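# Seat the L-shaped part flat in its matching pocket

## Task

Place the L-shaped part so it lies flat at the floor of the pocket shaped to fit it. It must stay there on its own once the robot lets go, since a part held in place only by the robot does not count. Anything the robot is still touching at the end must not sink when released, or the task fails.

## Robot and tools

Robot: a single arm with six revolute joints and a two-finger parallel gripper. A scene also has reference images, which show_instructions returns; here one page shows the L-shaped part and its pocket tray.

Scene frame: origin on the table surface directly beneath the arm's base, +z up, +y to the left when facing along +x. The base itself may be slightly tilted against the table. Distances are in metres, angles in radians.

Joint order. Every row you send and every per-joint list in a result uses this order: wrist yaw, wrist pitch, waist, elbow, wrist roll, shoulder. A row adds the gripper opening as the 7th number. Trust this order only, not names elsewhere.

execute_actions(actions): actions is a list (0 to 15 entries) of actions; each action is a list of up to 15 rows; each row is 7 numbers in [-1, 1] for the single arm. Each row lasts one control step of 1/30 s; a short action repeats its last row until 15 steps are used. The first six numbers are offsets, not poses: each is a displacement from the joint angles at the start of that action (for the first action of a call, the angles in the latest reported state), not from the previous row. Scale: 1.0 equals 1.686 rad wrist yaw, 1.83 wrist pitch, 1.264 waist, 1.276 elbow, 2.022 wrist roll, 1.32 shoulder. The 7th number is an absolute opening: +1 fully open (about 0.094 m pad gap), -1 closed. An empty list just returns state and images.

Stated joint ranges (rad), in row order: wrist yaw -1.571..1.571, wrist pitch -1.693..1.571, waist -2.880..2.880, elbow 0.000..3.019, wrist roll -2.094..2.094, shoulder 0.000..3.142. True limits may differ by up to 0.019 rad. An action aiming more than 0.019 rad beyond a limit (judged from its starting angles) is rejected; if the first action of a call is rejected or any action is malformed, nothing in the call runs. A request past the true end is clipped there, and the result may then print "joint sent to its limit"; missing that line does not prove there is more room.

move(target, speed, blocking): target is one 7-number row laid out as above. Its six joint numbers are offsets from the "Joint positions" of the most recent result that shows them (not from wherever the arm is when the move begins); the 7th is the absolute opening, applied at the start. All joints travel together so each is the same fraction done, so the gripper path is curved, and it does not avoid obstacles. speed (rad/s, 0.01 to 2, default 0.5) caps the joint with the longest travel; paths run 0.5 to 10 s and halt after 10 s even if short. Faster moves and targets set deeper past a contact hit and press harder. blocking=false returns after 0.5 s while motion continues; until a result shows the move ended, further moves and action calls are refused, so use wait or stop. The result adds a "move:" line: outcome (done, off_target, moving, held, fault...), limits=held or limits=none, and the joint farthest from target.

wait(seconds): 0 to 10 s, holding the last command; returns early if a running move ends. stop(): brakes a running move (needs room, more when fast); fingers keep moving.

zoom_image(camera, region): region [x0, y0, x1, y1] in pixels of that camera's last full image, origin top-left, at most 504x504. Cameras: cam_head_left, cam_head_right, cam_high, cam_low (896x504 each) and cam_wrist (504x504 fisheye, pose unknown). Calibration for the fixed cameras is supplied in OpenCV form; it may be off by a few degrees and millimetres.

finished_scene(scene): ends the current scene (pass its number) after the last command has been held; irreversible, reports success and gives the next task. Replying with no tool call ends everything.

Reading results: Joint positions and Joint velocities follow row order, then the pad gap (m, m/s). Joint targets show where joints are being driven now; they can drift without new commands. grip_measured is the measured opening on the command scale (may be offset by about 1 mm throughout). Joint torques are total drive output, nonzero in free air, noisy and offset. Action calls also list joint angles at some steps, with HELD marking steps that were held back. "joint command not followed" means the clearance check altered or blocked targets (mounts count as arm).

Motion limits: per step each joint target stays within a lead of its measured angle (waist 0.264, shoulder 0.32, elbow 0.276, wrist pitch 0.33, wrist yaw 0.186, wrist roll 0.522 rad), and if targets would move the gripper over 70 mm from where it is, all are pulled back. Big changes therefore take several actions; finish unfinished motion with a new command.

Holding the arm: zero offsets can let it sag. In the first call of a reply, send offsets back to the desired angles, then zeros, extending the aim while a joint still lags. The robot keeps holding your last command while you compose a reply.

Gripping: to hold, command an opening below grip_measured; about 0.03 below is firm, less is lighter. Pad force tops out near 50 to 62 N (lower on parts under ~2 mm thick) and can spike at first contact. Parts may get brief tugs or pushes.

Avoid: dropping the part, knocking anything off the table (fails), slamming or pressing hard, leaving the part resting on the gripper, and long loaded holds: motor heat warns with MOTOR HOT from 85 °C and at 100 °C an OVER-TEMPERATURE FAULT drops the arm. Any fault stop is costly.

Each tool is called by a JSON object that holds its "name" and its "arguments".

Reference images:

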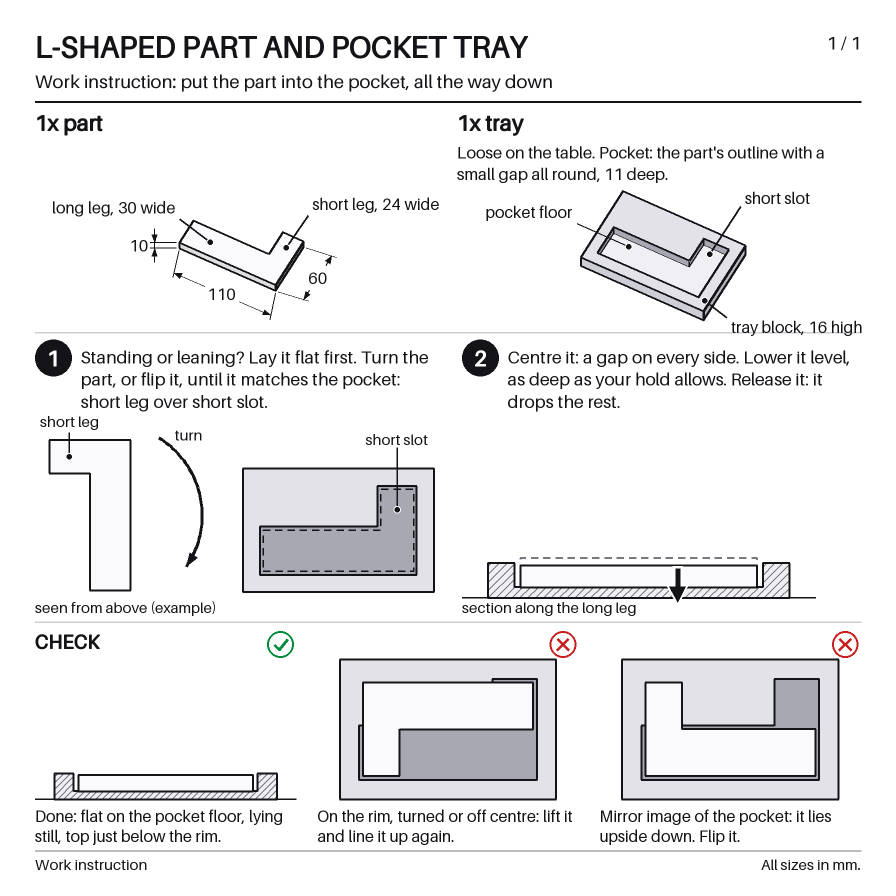

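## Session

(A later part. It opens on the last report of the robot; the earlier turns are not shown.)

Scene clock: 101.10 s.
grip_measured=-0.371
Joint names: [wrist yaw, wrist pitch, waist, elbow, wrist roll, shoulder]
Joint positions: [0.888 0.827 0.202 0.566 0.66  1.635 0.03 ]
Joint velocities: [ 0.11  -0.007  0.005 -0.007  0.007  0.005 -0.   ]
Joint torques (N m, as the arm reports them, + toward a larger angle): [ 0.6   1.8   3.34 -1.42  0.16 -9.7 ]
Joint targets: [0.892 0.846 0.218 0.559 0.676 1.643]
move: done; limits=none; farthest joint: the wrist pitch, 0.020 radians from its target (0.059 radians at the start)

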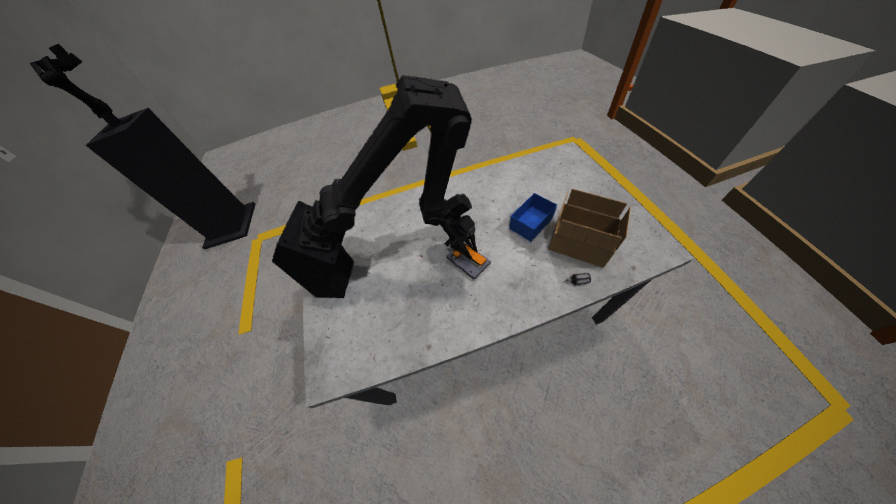

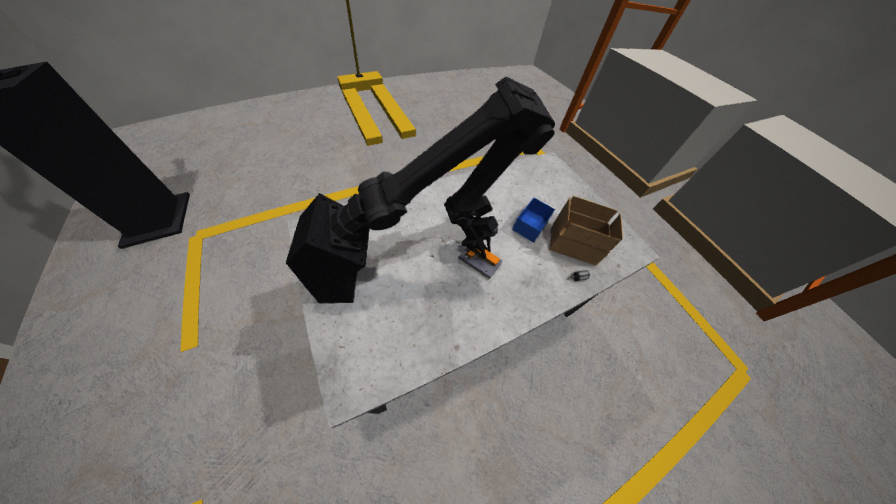

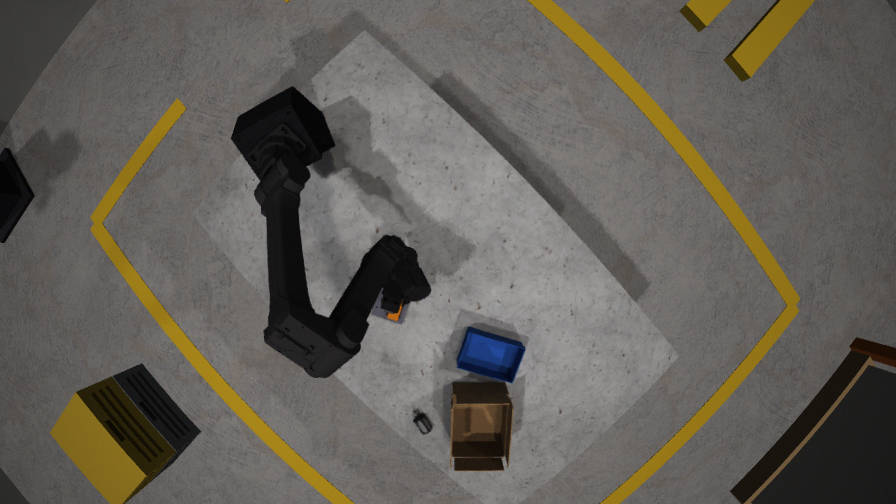

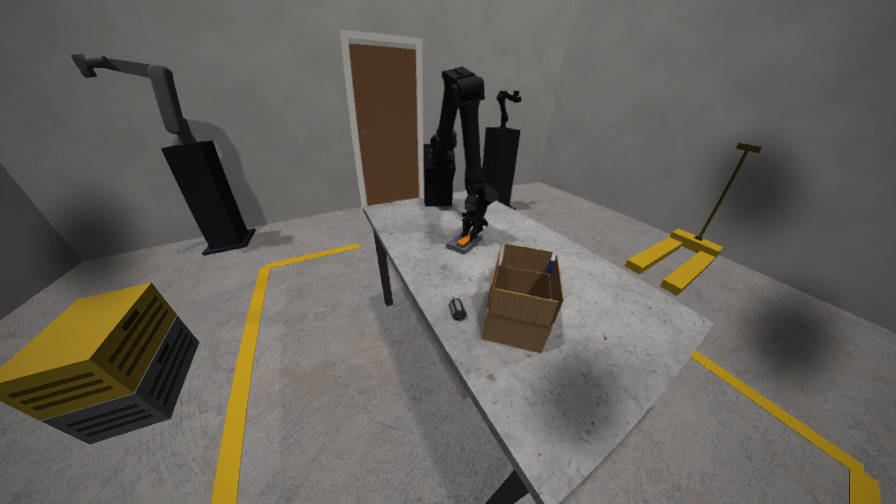

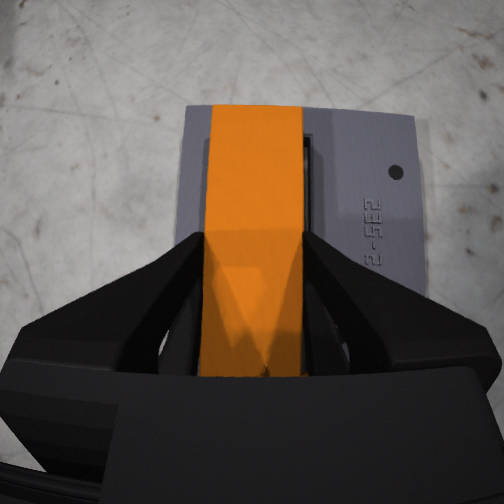

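{"name": "move", "arguments": {"target": [0.0054, 0.0207, 0.0168, -0.0092, 0.0089, 0.0188, -0.4], "speed": 0.06}}

{"name": "zoom_image", "arguments": {"camera": "cam_wrist", "region": [160, 60, 440, 260]}}

{"name": "zoom_image", "arguments": {"camera": "cam_low", "region": [440, 215, 490, 260]}}

Scene clock: 104.67 s.
grip_measured=-0.371
Joint names: [wrist yaw, wrist pitch, waist, elbow, wrist roll, shoulder]
Joint positions: [0.892 0.845 0.206 0.566 0.662 1.65  0.03 ]
Joint velocities: [ 0.022 -0.002 -0.005 -0.007 -0.051  0.005 -0.   ]
Joint torques (N m, as the arm reports them, + toward a larger angle): [ 0.59  1.81  3.56 -1.89  0.15 -9.58]
Joint targets: [0.897 0.865 0.224 0.554 0.678 1.660]
move: done; limits=none; farthest joint: the wrist pitch, 0.020 radians from its target (0.038 radians at the start)

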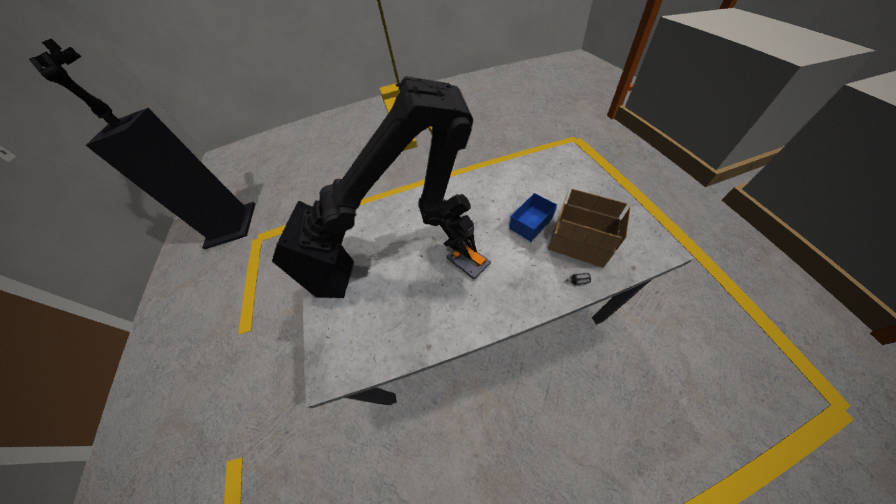

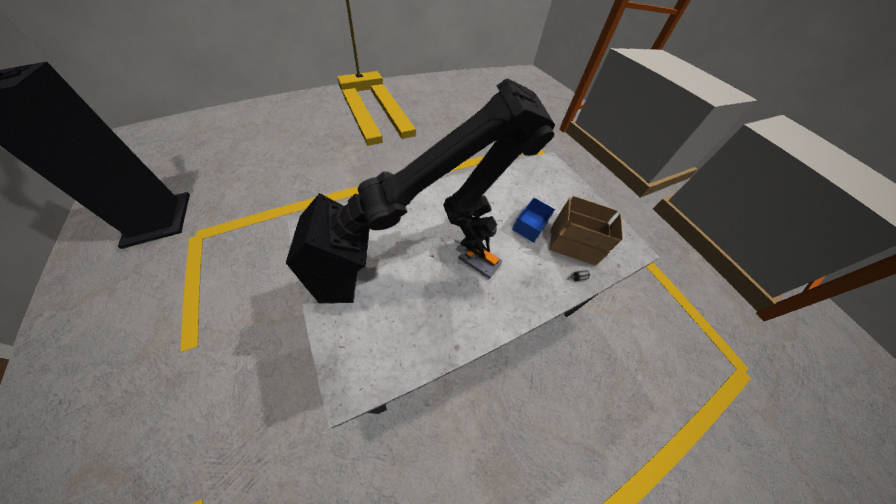

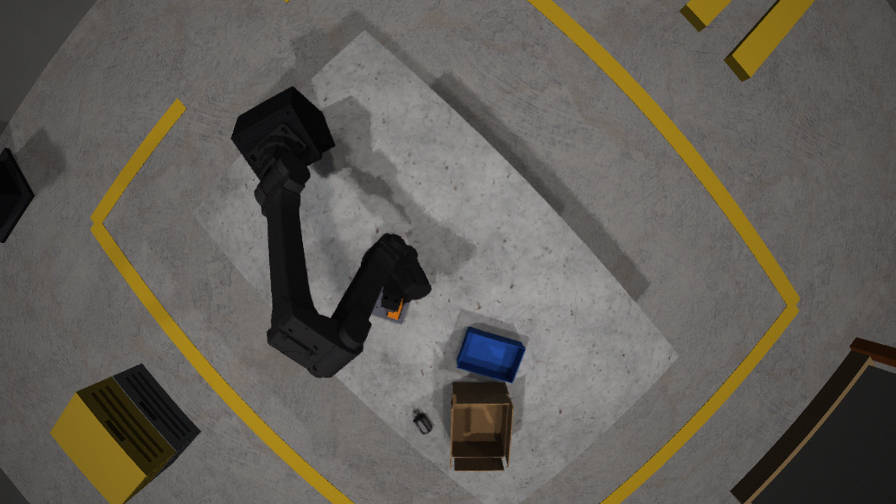

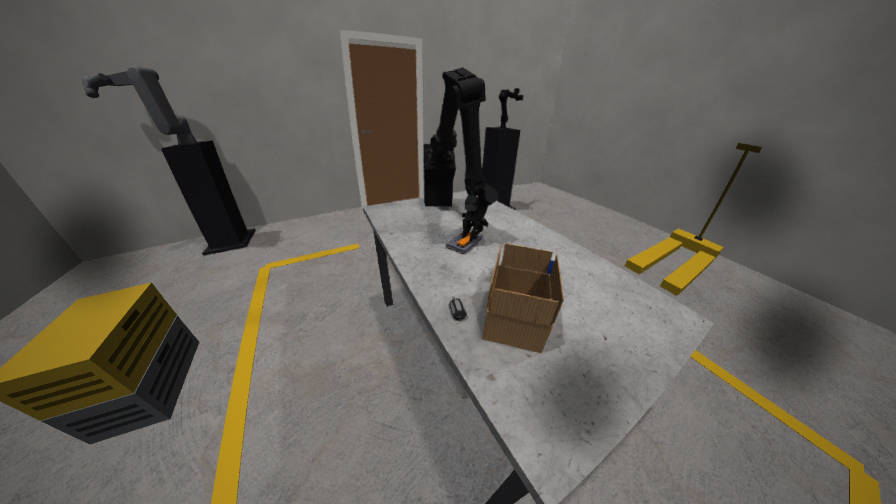

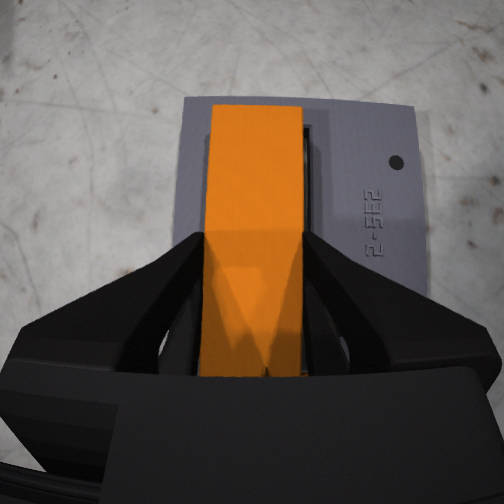

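Region (160, 60, 440, 260) of cam_wrist's 504x504 image, scaled by 1.800, with more detail than that image has; it fills the top 360 rows of this view, and the rest is white.

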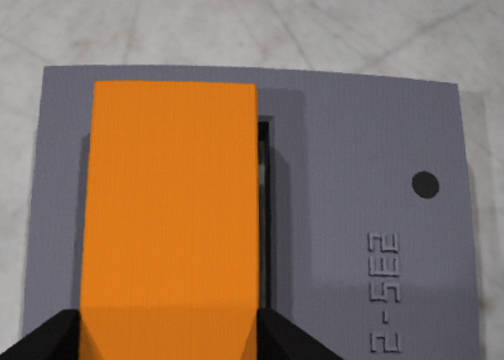

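Region (440, 215, 490, 260) of cam_low's 896x504 image, scaled by 10.080, with more detail than that image has; it fills the top 454 rows of this view, and the rest is white.

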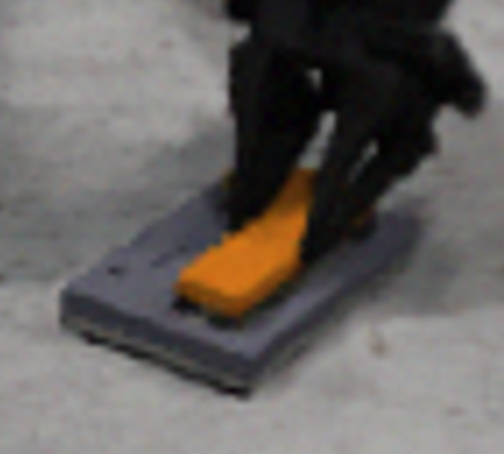

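{"name": "move", "arguments": {"target": [0.0024, 0.0189, 0.0127, -0.011, 0.0079, 0.0177, -0.4], "speed": 0.06}}

{"name": "zoom_image", "arguments": {"camera": "cam_wrist", "region": [160, 60, 440, 260]}}

{"name": "zoom_image", "arguments": {"camera": "cam_head_left", "region": [440, 230, 500, 285]}}

Scene clock: 106.43 s.
grip_measured=-0.371
Joint names: [wrist yaw, wrist pitch, waist, elbow, wrist roll, shoulder]
Joint positions: [0.892 0.861 0.206 0.562 0.662 1.664 0.03 ]
Joint velocities: [ 0.037 -0.012  0.005  0.002 -0.007 -0.005  0.001]
Joint torques (N m, as the arm reports them, + toward a larger angle): [ 0.58  1.8   3.5  -1.86  0.16 -9.51]
Joint targets: [0.896 0.880 0.222 0.552 0.678 1.674]
move: done; limits=none; farthest joint: the wrist pitch, 0.019 radians from its target (0.034 radians at the start)

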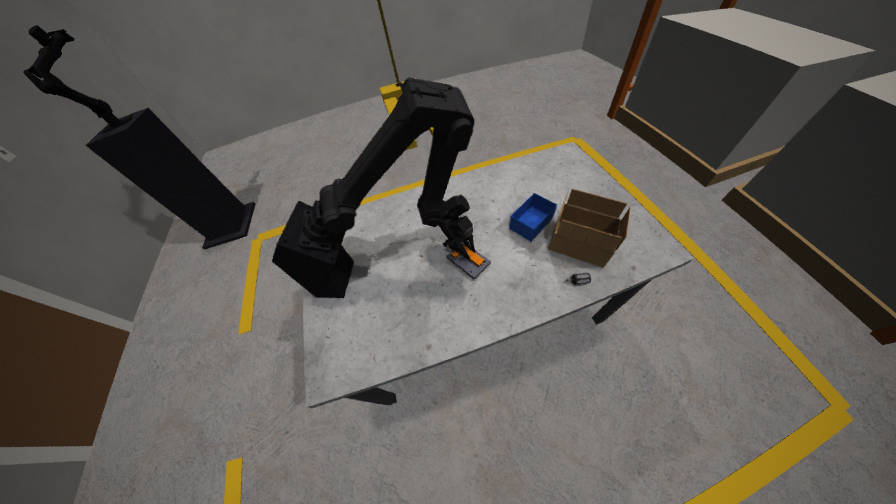

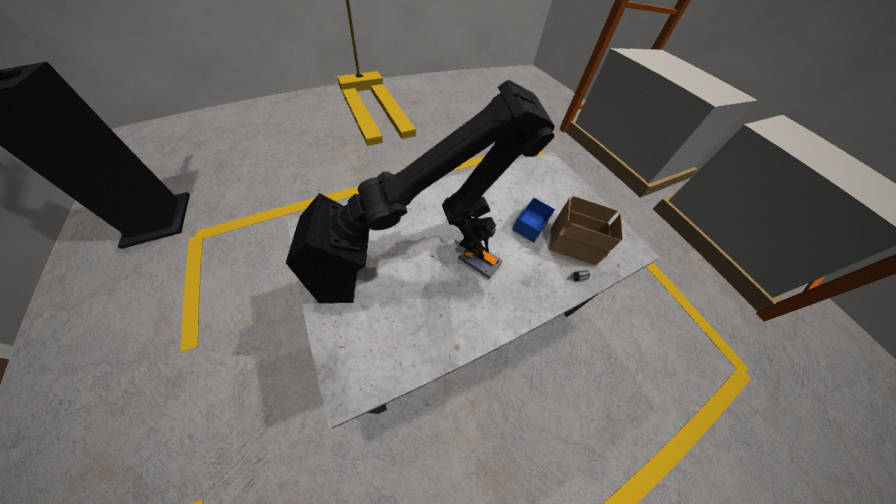

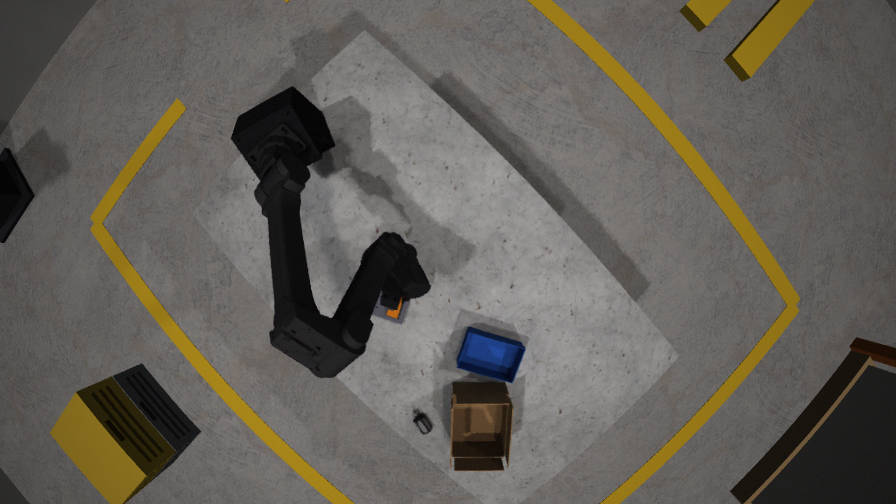

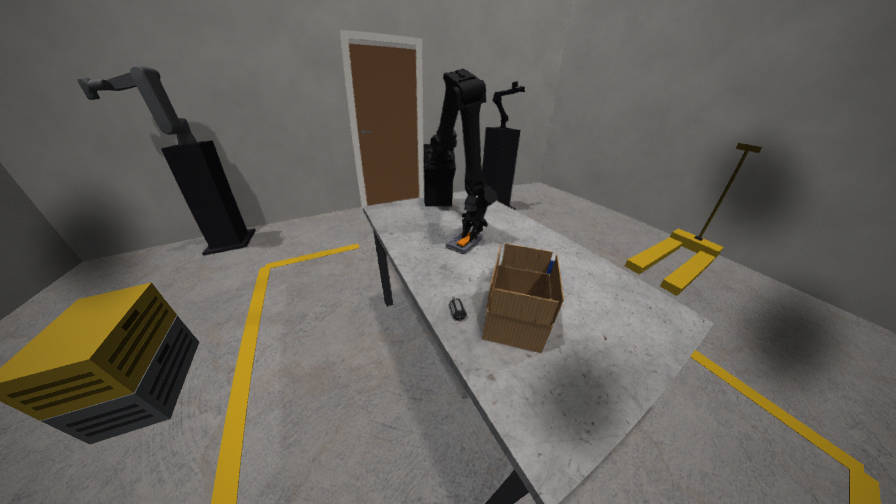

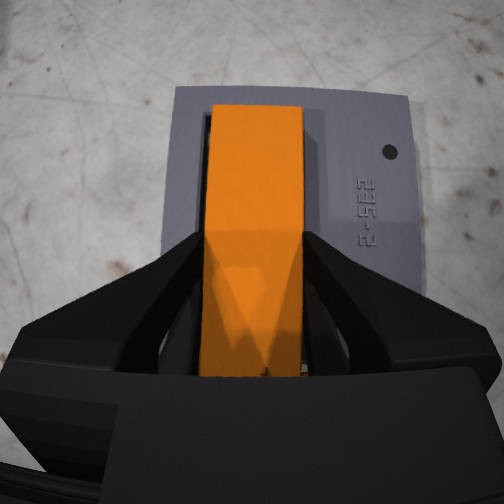

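Region (160, 60, 440, 260) of cam_wrist's 504x504 image, scaled by 1.800, with more detail than that image has; it fills the top 360 rows of this view, and the rest is white.

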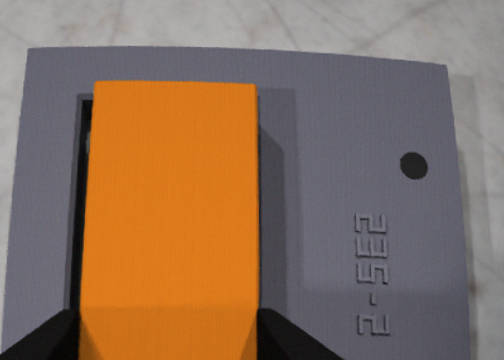

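Region (440, 230, 500, 285) of cam_head_left's 896x504 image, scaled by 8.400, with more detail than that image has; it fills the top 462 rows of this view, and the rest is white.

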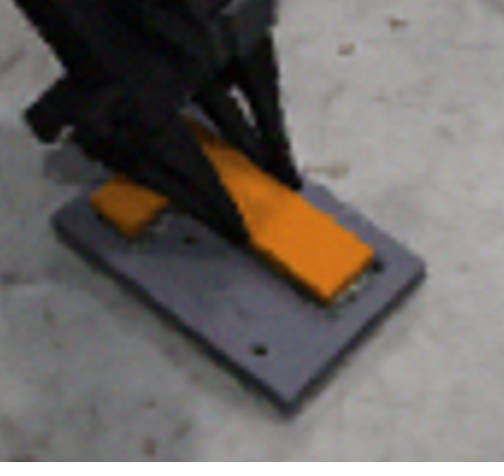

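{"name": "move", "arguments": {"target": [0.0024, 0.0100, 0.0122, 0.016, 0.0079, 0.0119, -0.4], "speed": 0.05}}

{"name": "zoom_image", "arguments": {"camera": "cam_wrist", "region": [160, 60, 440, 260]}}

Scene clock: 110.13 s.
grip_measured=-0.371
Joint names: [wrist yaw, wrist pitch, waist, elbow, wrist roll, shoulder]
Joint positions: [0.892 0.861 0.206 0.579 0.662 1.669 0.03 ]
Joint velocities: [ 0.022  0.002 -0.024 -0.012 -0.095 -0.005  0.   ]
Joint torques (N m, as the arm reports them, + toward a larger angle): [ 0.58  1.76  3.51 -0.53  0.15 -9.69]
Joint targets: [0.896 0.879 0.222 0.582 0.678 1.680]
move: done; limits=none; farthest joint: the wrist pitch, 0.018 radians from its target (0.018 radians at the start)

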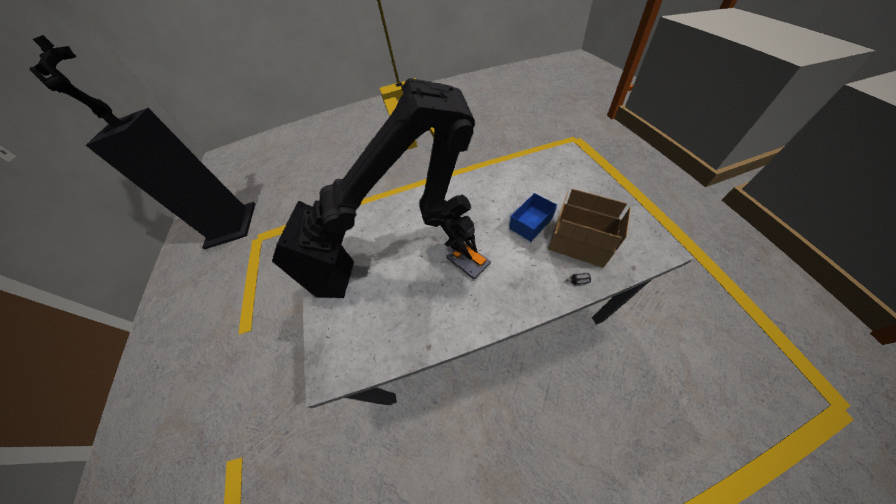

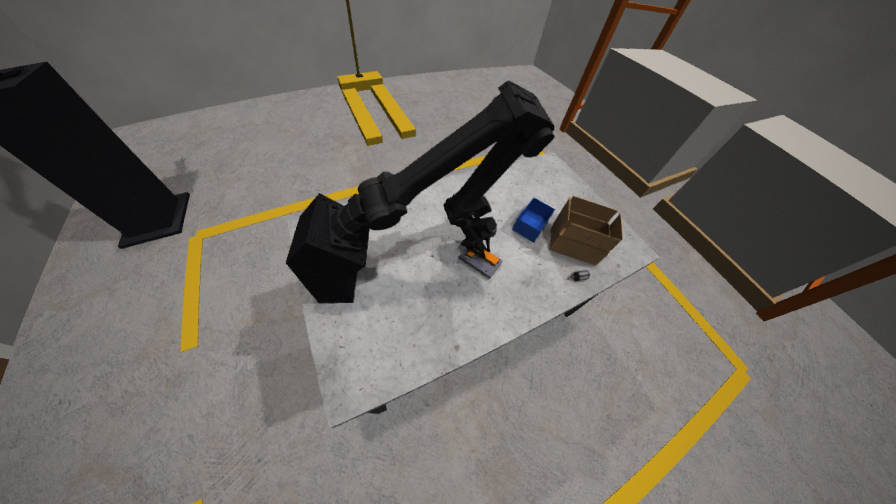

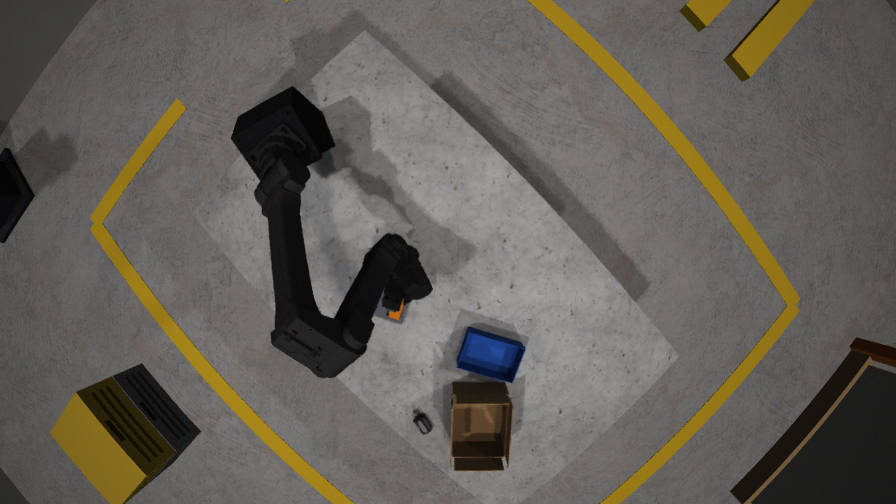

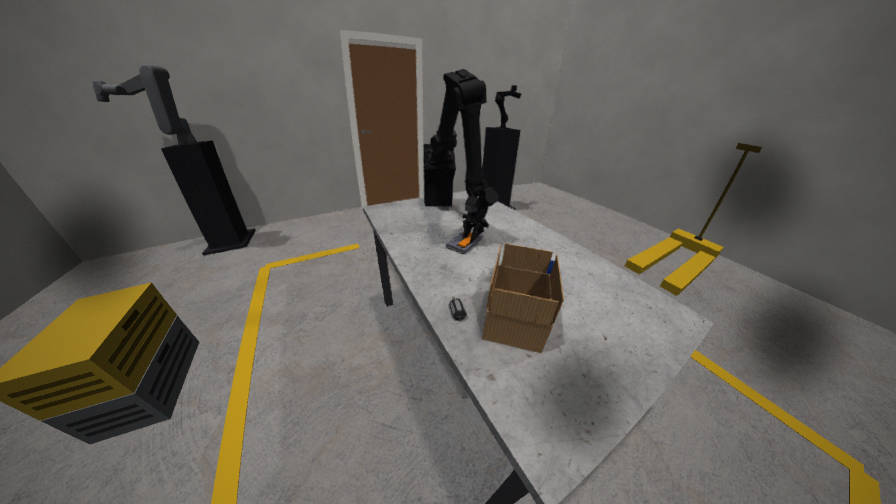

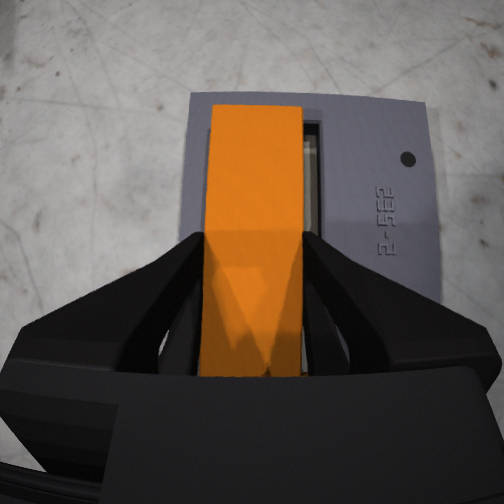

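Region (160, 60, 440, 260) of cam_wrist's 504x504 image, scaled by 1.800, with more detail than that image has; it fills the top 360 rows of this view, and the rest is white.

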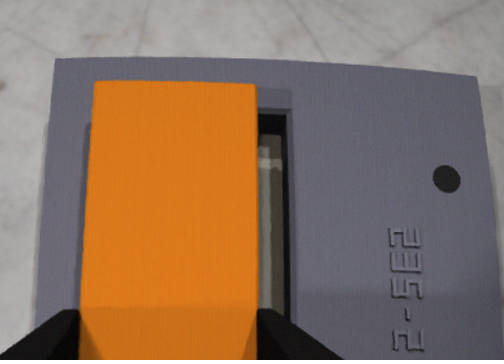

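{"name": "move", "arguments": {"target": [0.0024, 0.0098, 0.0122, -0.0141, 0.0079, 0.0083, -0.4], "speed": 0.05}}

{"name": "zoom_image", "arguments": {"camera": "cam_wrist", "region": [160, 60, 440, 260]}}

Scene clock: 111.57 s.
grip_measured=-0.371
Joint names: [wrist yaw, wrist pitch, waist, elbow, wrist roll, shoulder]
Joint positions: [0.892 0.861 0.206 0.57  0.663 1.67  0.03 ]
Joint velocities: [-0.037  0.007 -0.005 -0.007  0.022 -0.005 -0.   ]
Joint torques (N m, as the arm reports them, + toward a larger angle): [ 0.59  1.73  3.58 -1.77  0.15 -9.74]
Joint targets: [0.896 0.879 0.222 0.561 0.678 1.680]
move: done; limits=none; farthest joint: the wrist pitch, 0.018 radians from its target (0.018 radians at the start)

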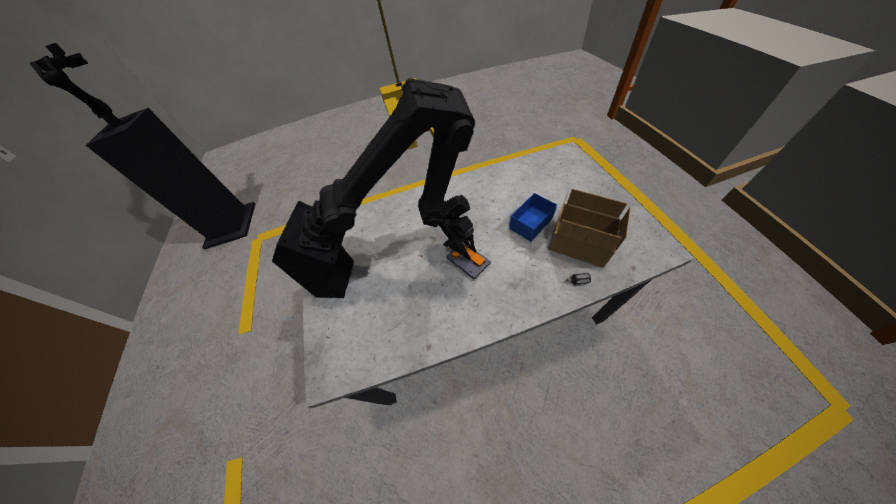

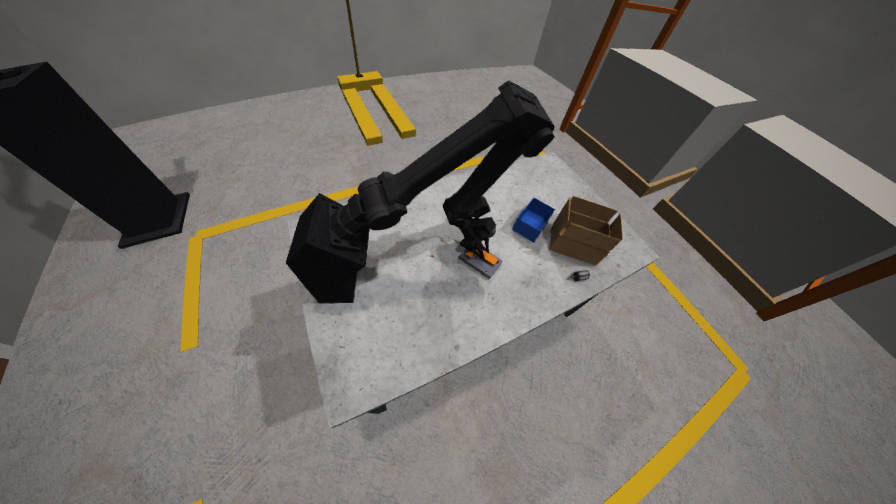

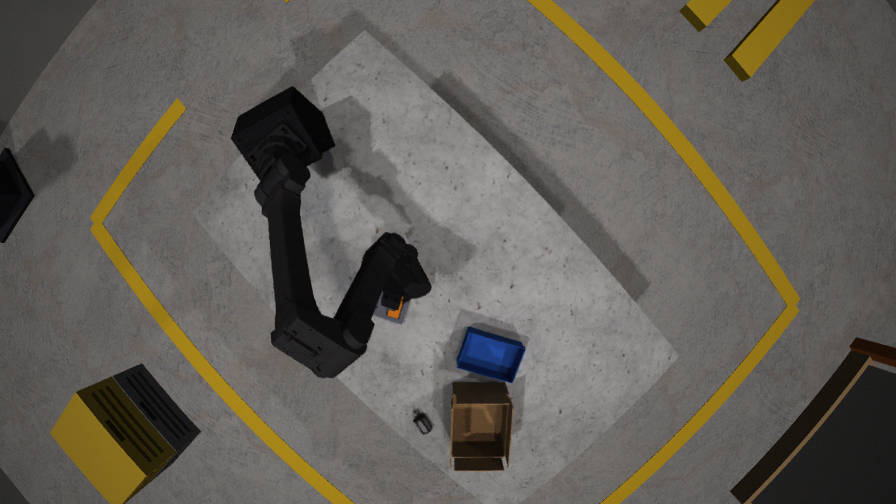

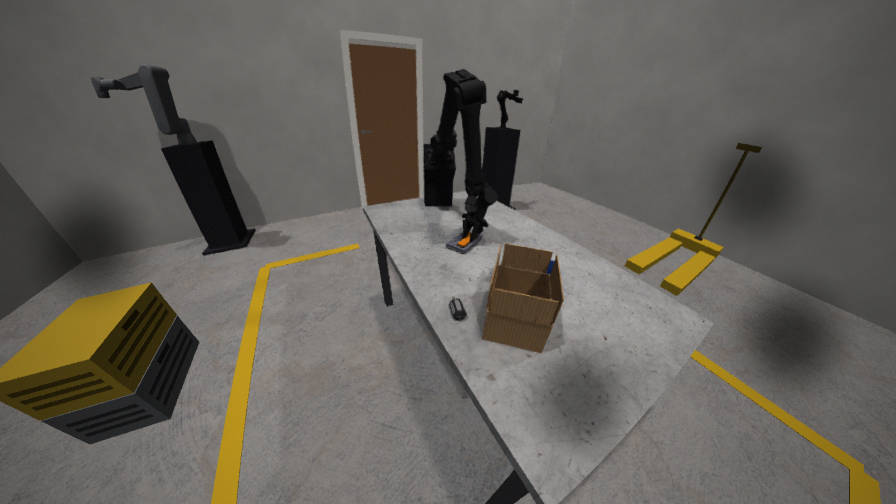

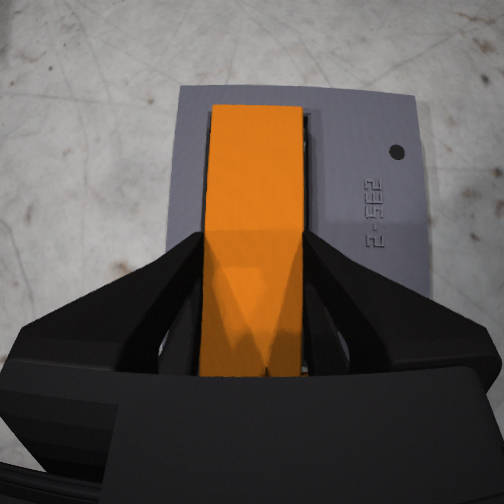

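Region (160, 60, 440, 260) of cam_wrist's 504x504 image, scaled by 1.800, with more detail than that image has; it fills the top 360 rows of this view, and the rest is white.

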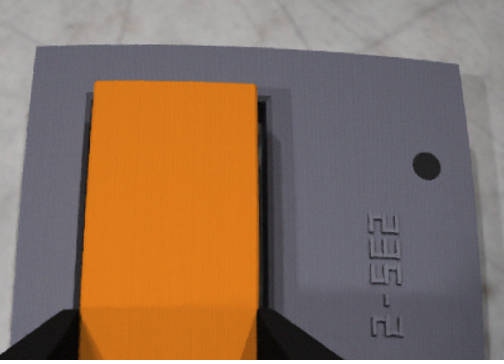

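{"name": "zoom_image", "arguments": {"camera": "cam_head_left", "region": [442, 235, 496, 281]}}

{"name": "zoom_image", "arguments": {"camera": "cam_low", "region": [442, 222, 486, 258]}}

Region (442, 235, 496, 281) of cam_head_left's 896x504 image, scaled by 9.333, with more detail than that image has; it fills the top 429 rows of this view, and the rest is white.

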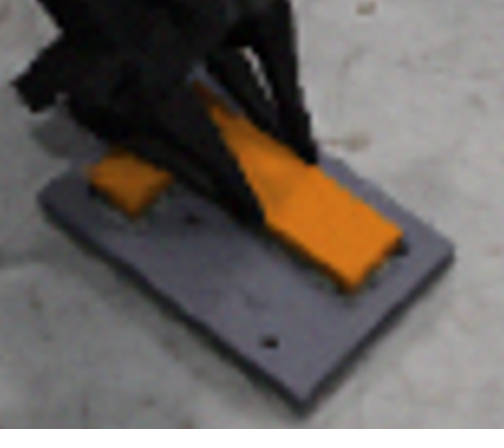

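Region (442, 222, 486, 258) of cam_low's 896x504 image, scaled by 11.455, with more detail than that image has; it fills the top 412 rows of this view, and the rest is white.

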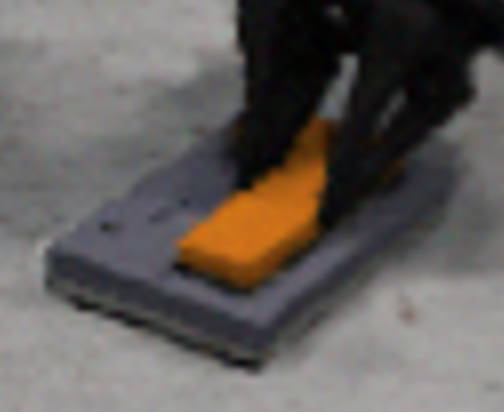

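{"name": "move", "arguments": {"target": [0.0024, 0.0148, 0.0122, 0.0043, 0.0074, 0.0152, -0.4], "speed": 0.04}}

{"name": "zoom_image", "arguments": {"camera": "cam_wrist", "region": [160, 60, 440, 260]}}

Scene clock: 114.17 s.
grip_measured=-0.371
Joint names: [wrist yaw, wrist pitch, waist, elbow, wrist roll, shoulder]
Joint positions: [0.893 0.869 0.206 0.57  0.663 1.679 0.03 ]
Joint velocities: [ 0.022  0.002 -0.015 -0.022  0.051 -0.005 -0.   ]
Joint torques (N m, as the arm reports them, + toward a larger angle): [ 0.55  1.76  3.49 -0.62  0.14 -9.56]
Joint targets: [0.897 0.888 0.222 0.575 0.678 1.690]
move: done; limits=none; farthest joint: the wrist pitch, 0.019 radians from its target (0.027 radians at the start)

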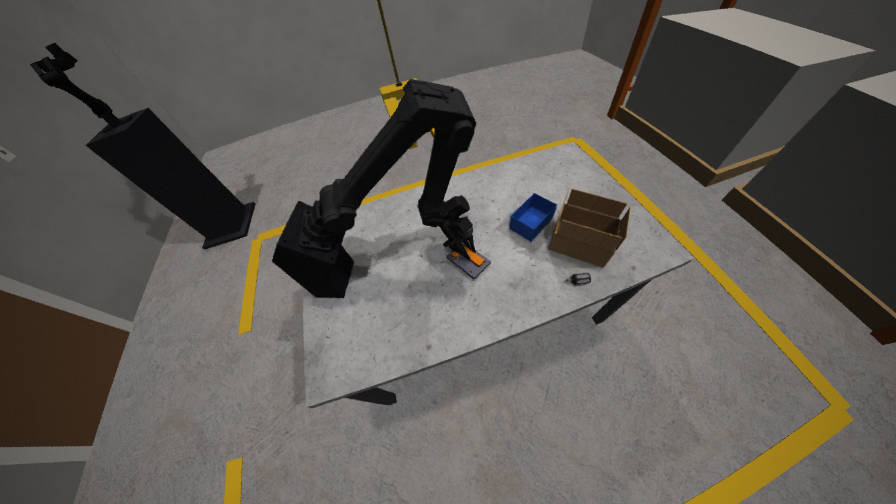

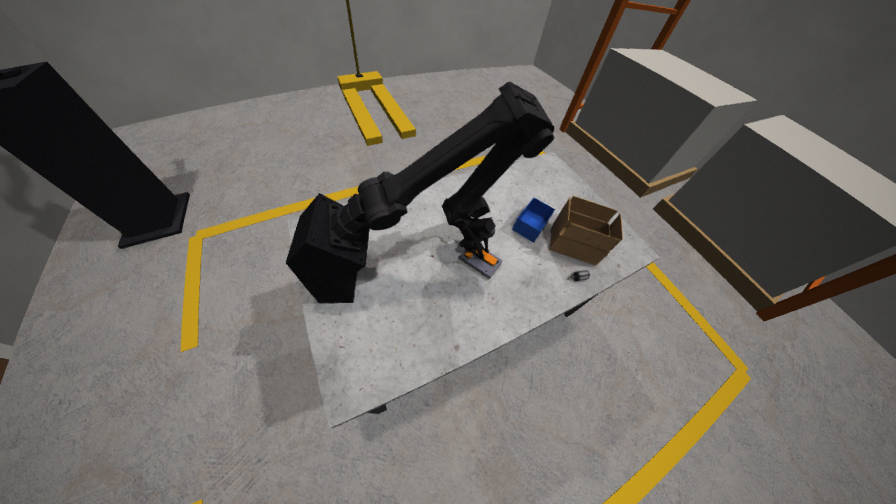

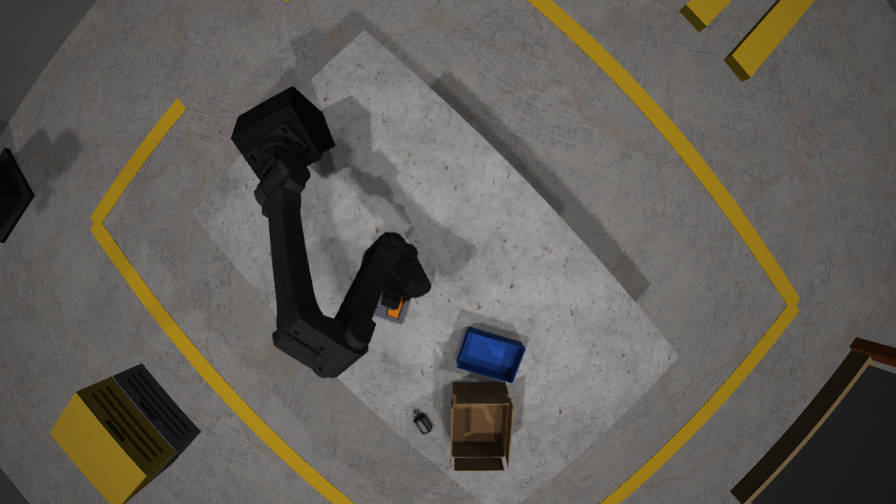

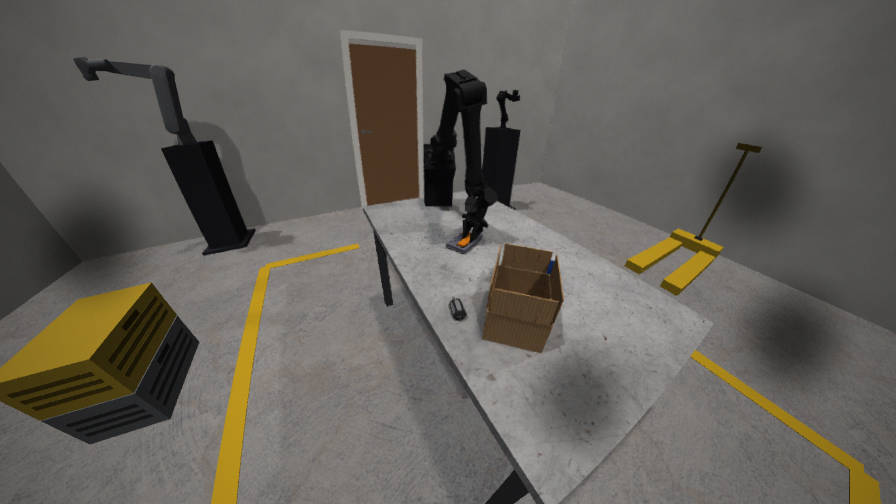

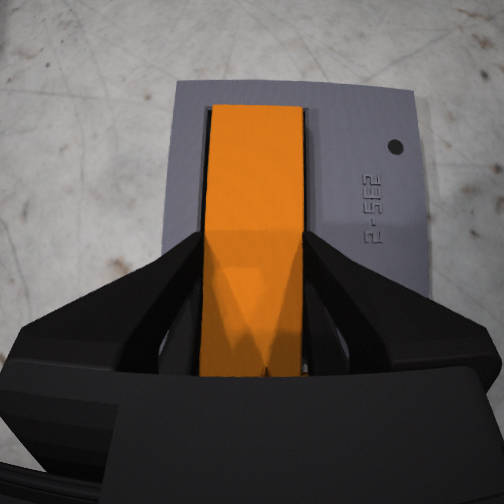

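Region (160, 60, 440, 260) of cam_wrist's 504x504 image, scaled by 1.800, with more detail than that image has; it fills the top 360 rows of this view, and the rest is white.

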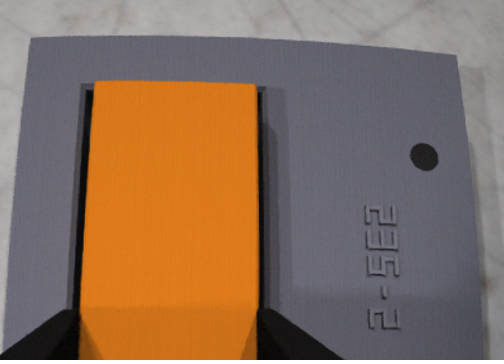

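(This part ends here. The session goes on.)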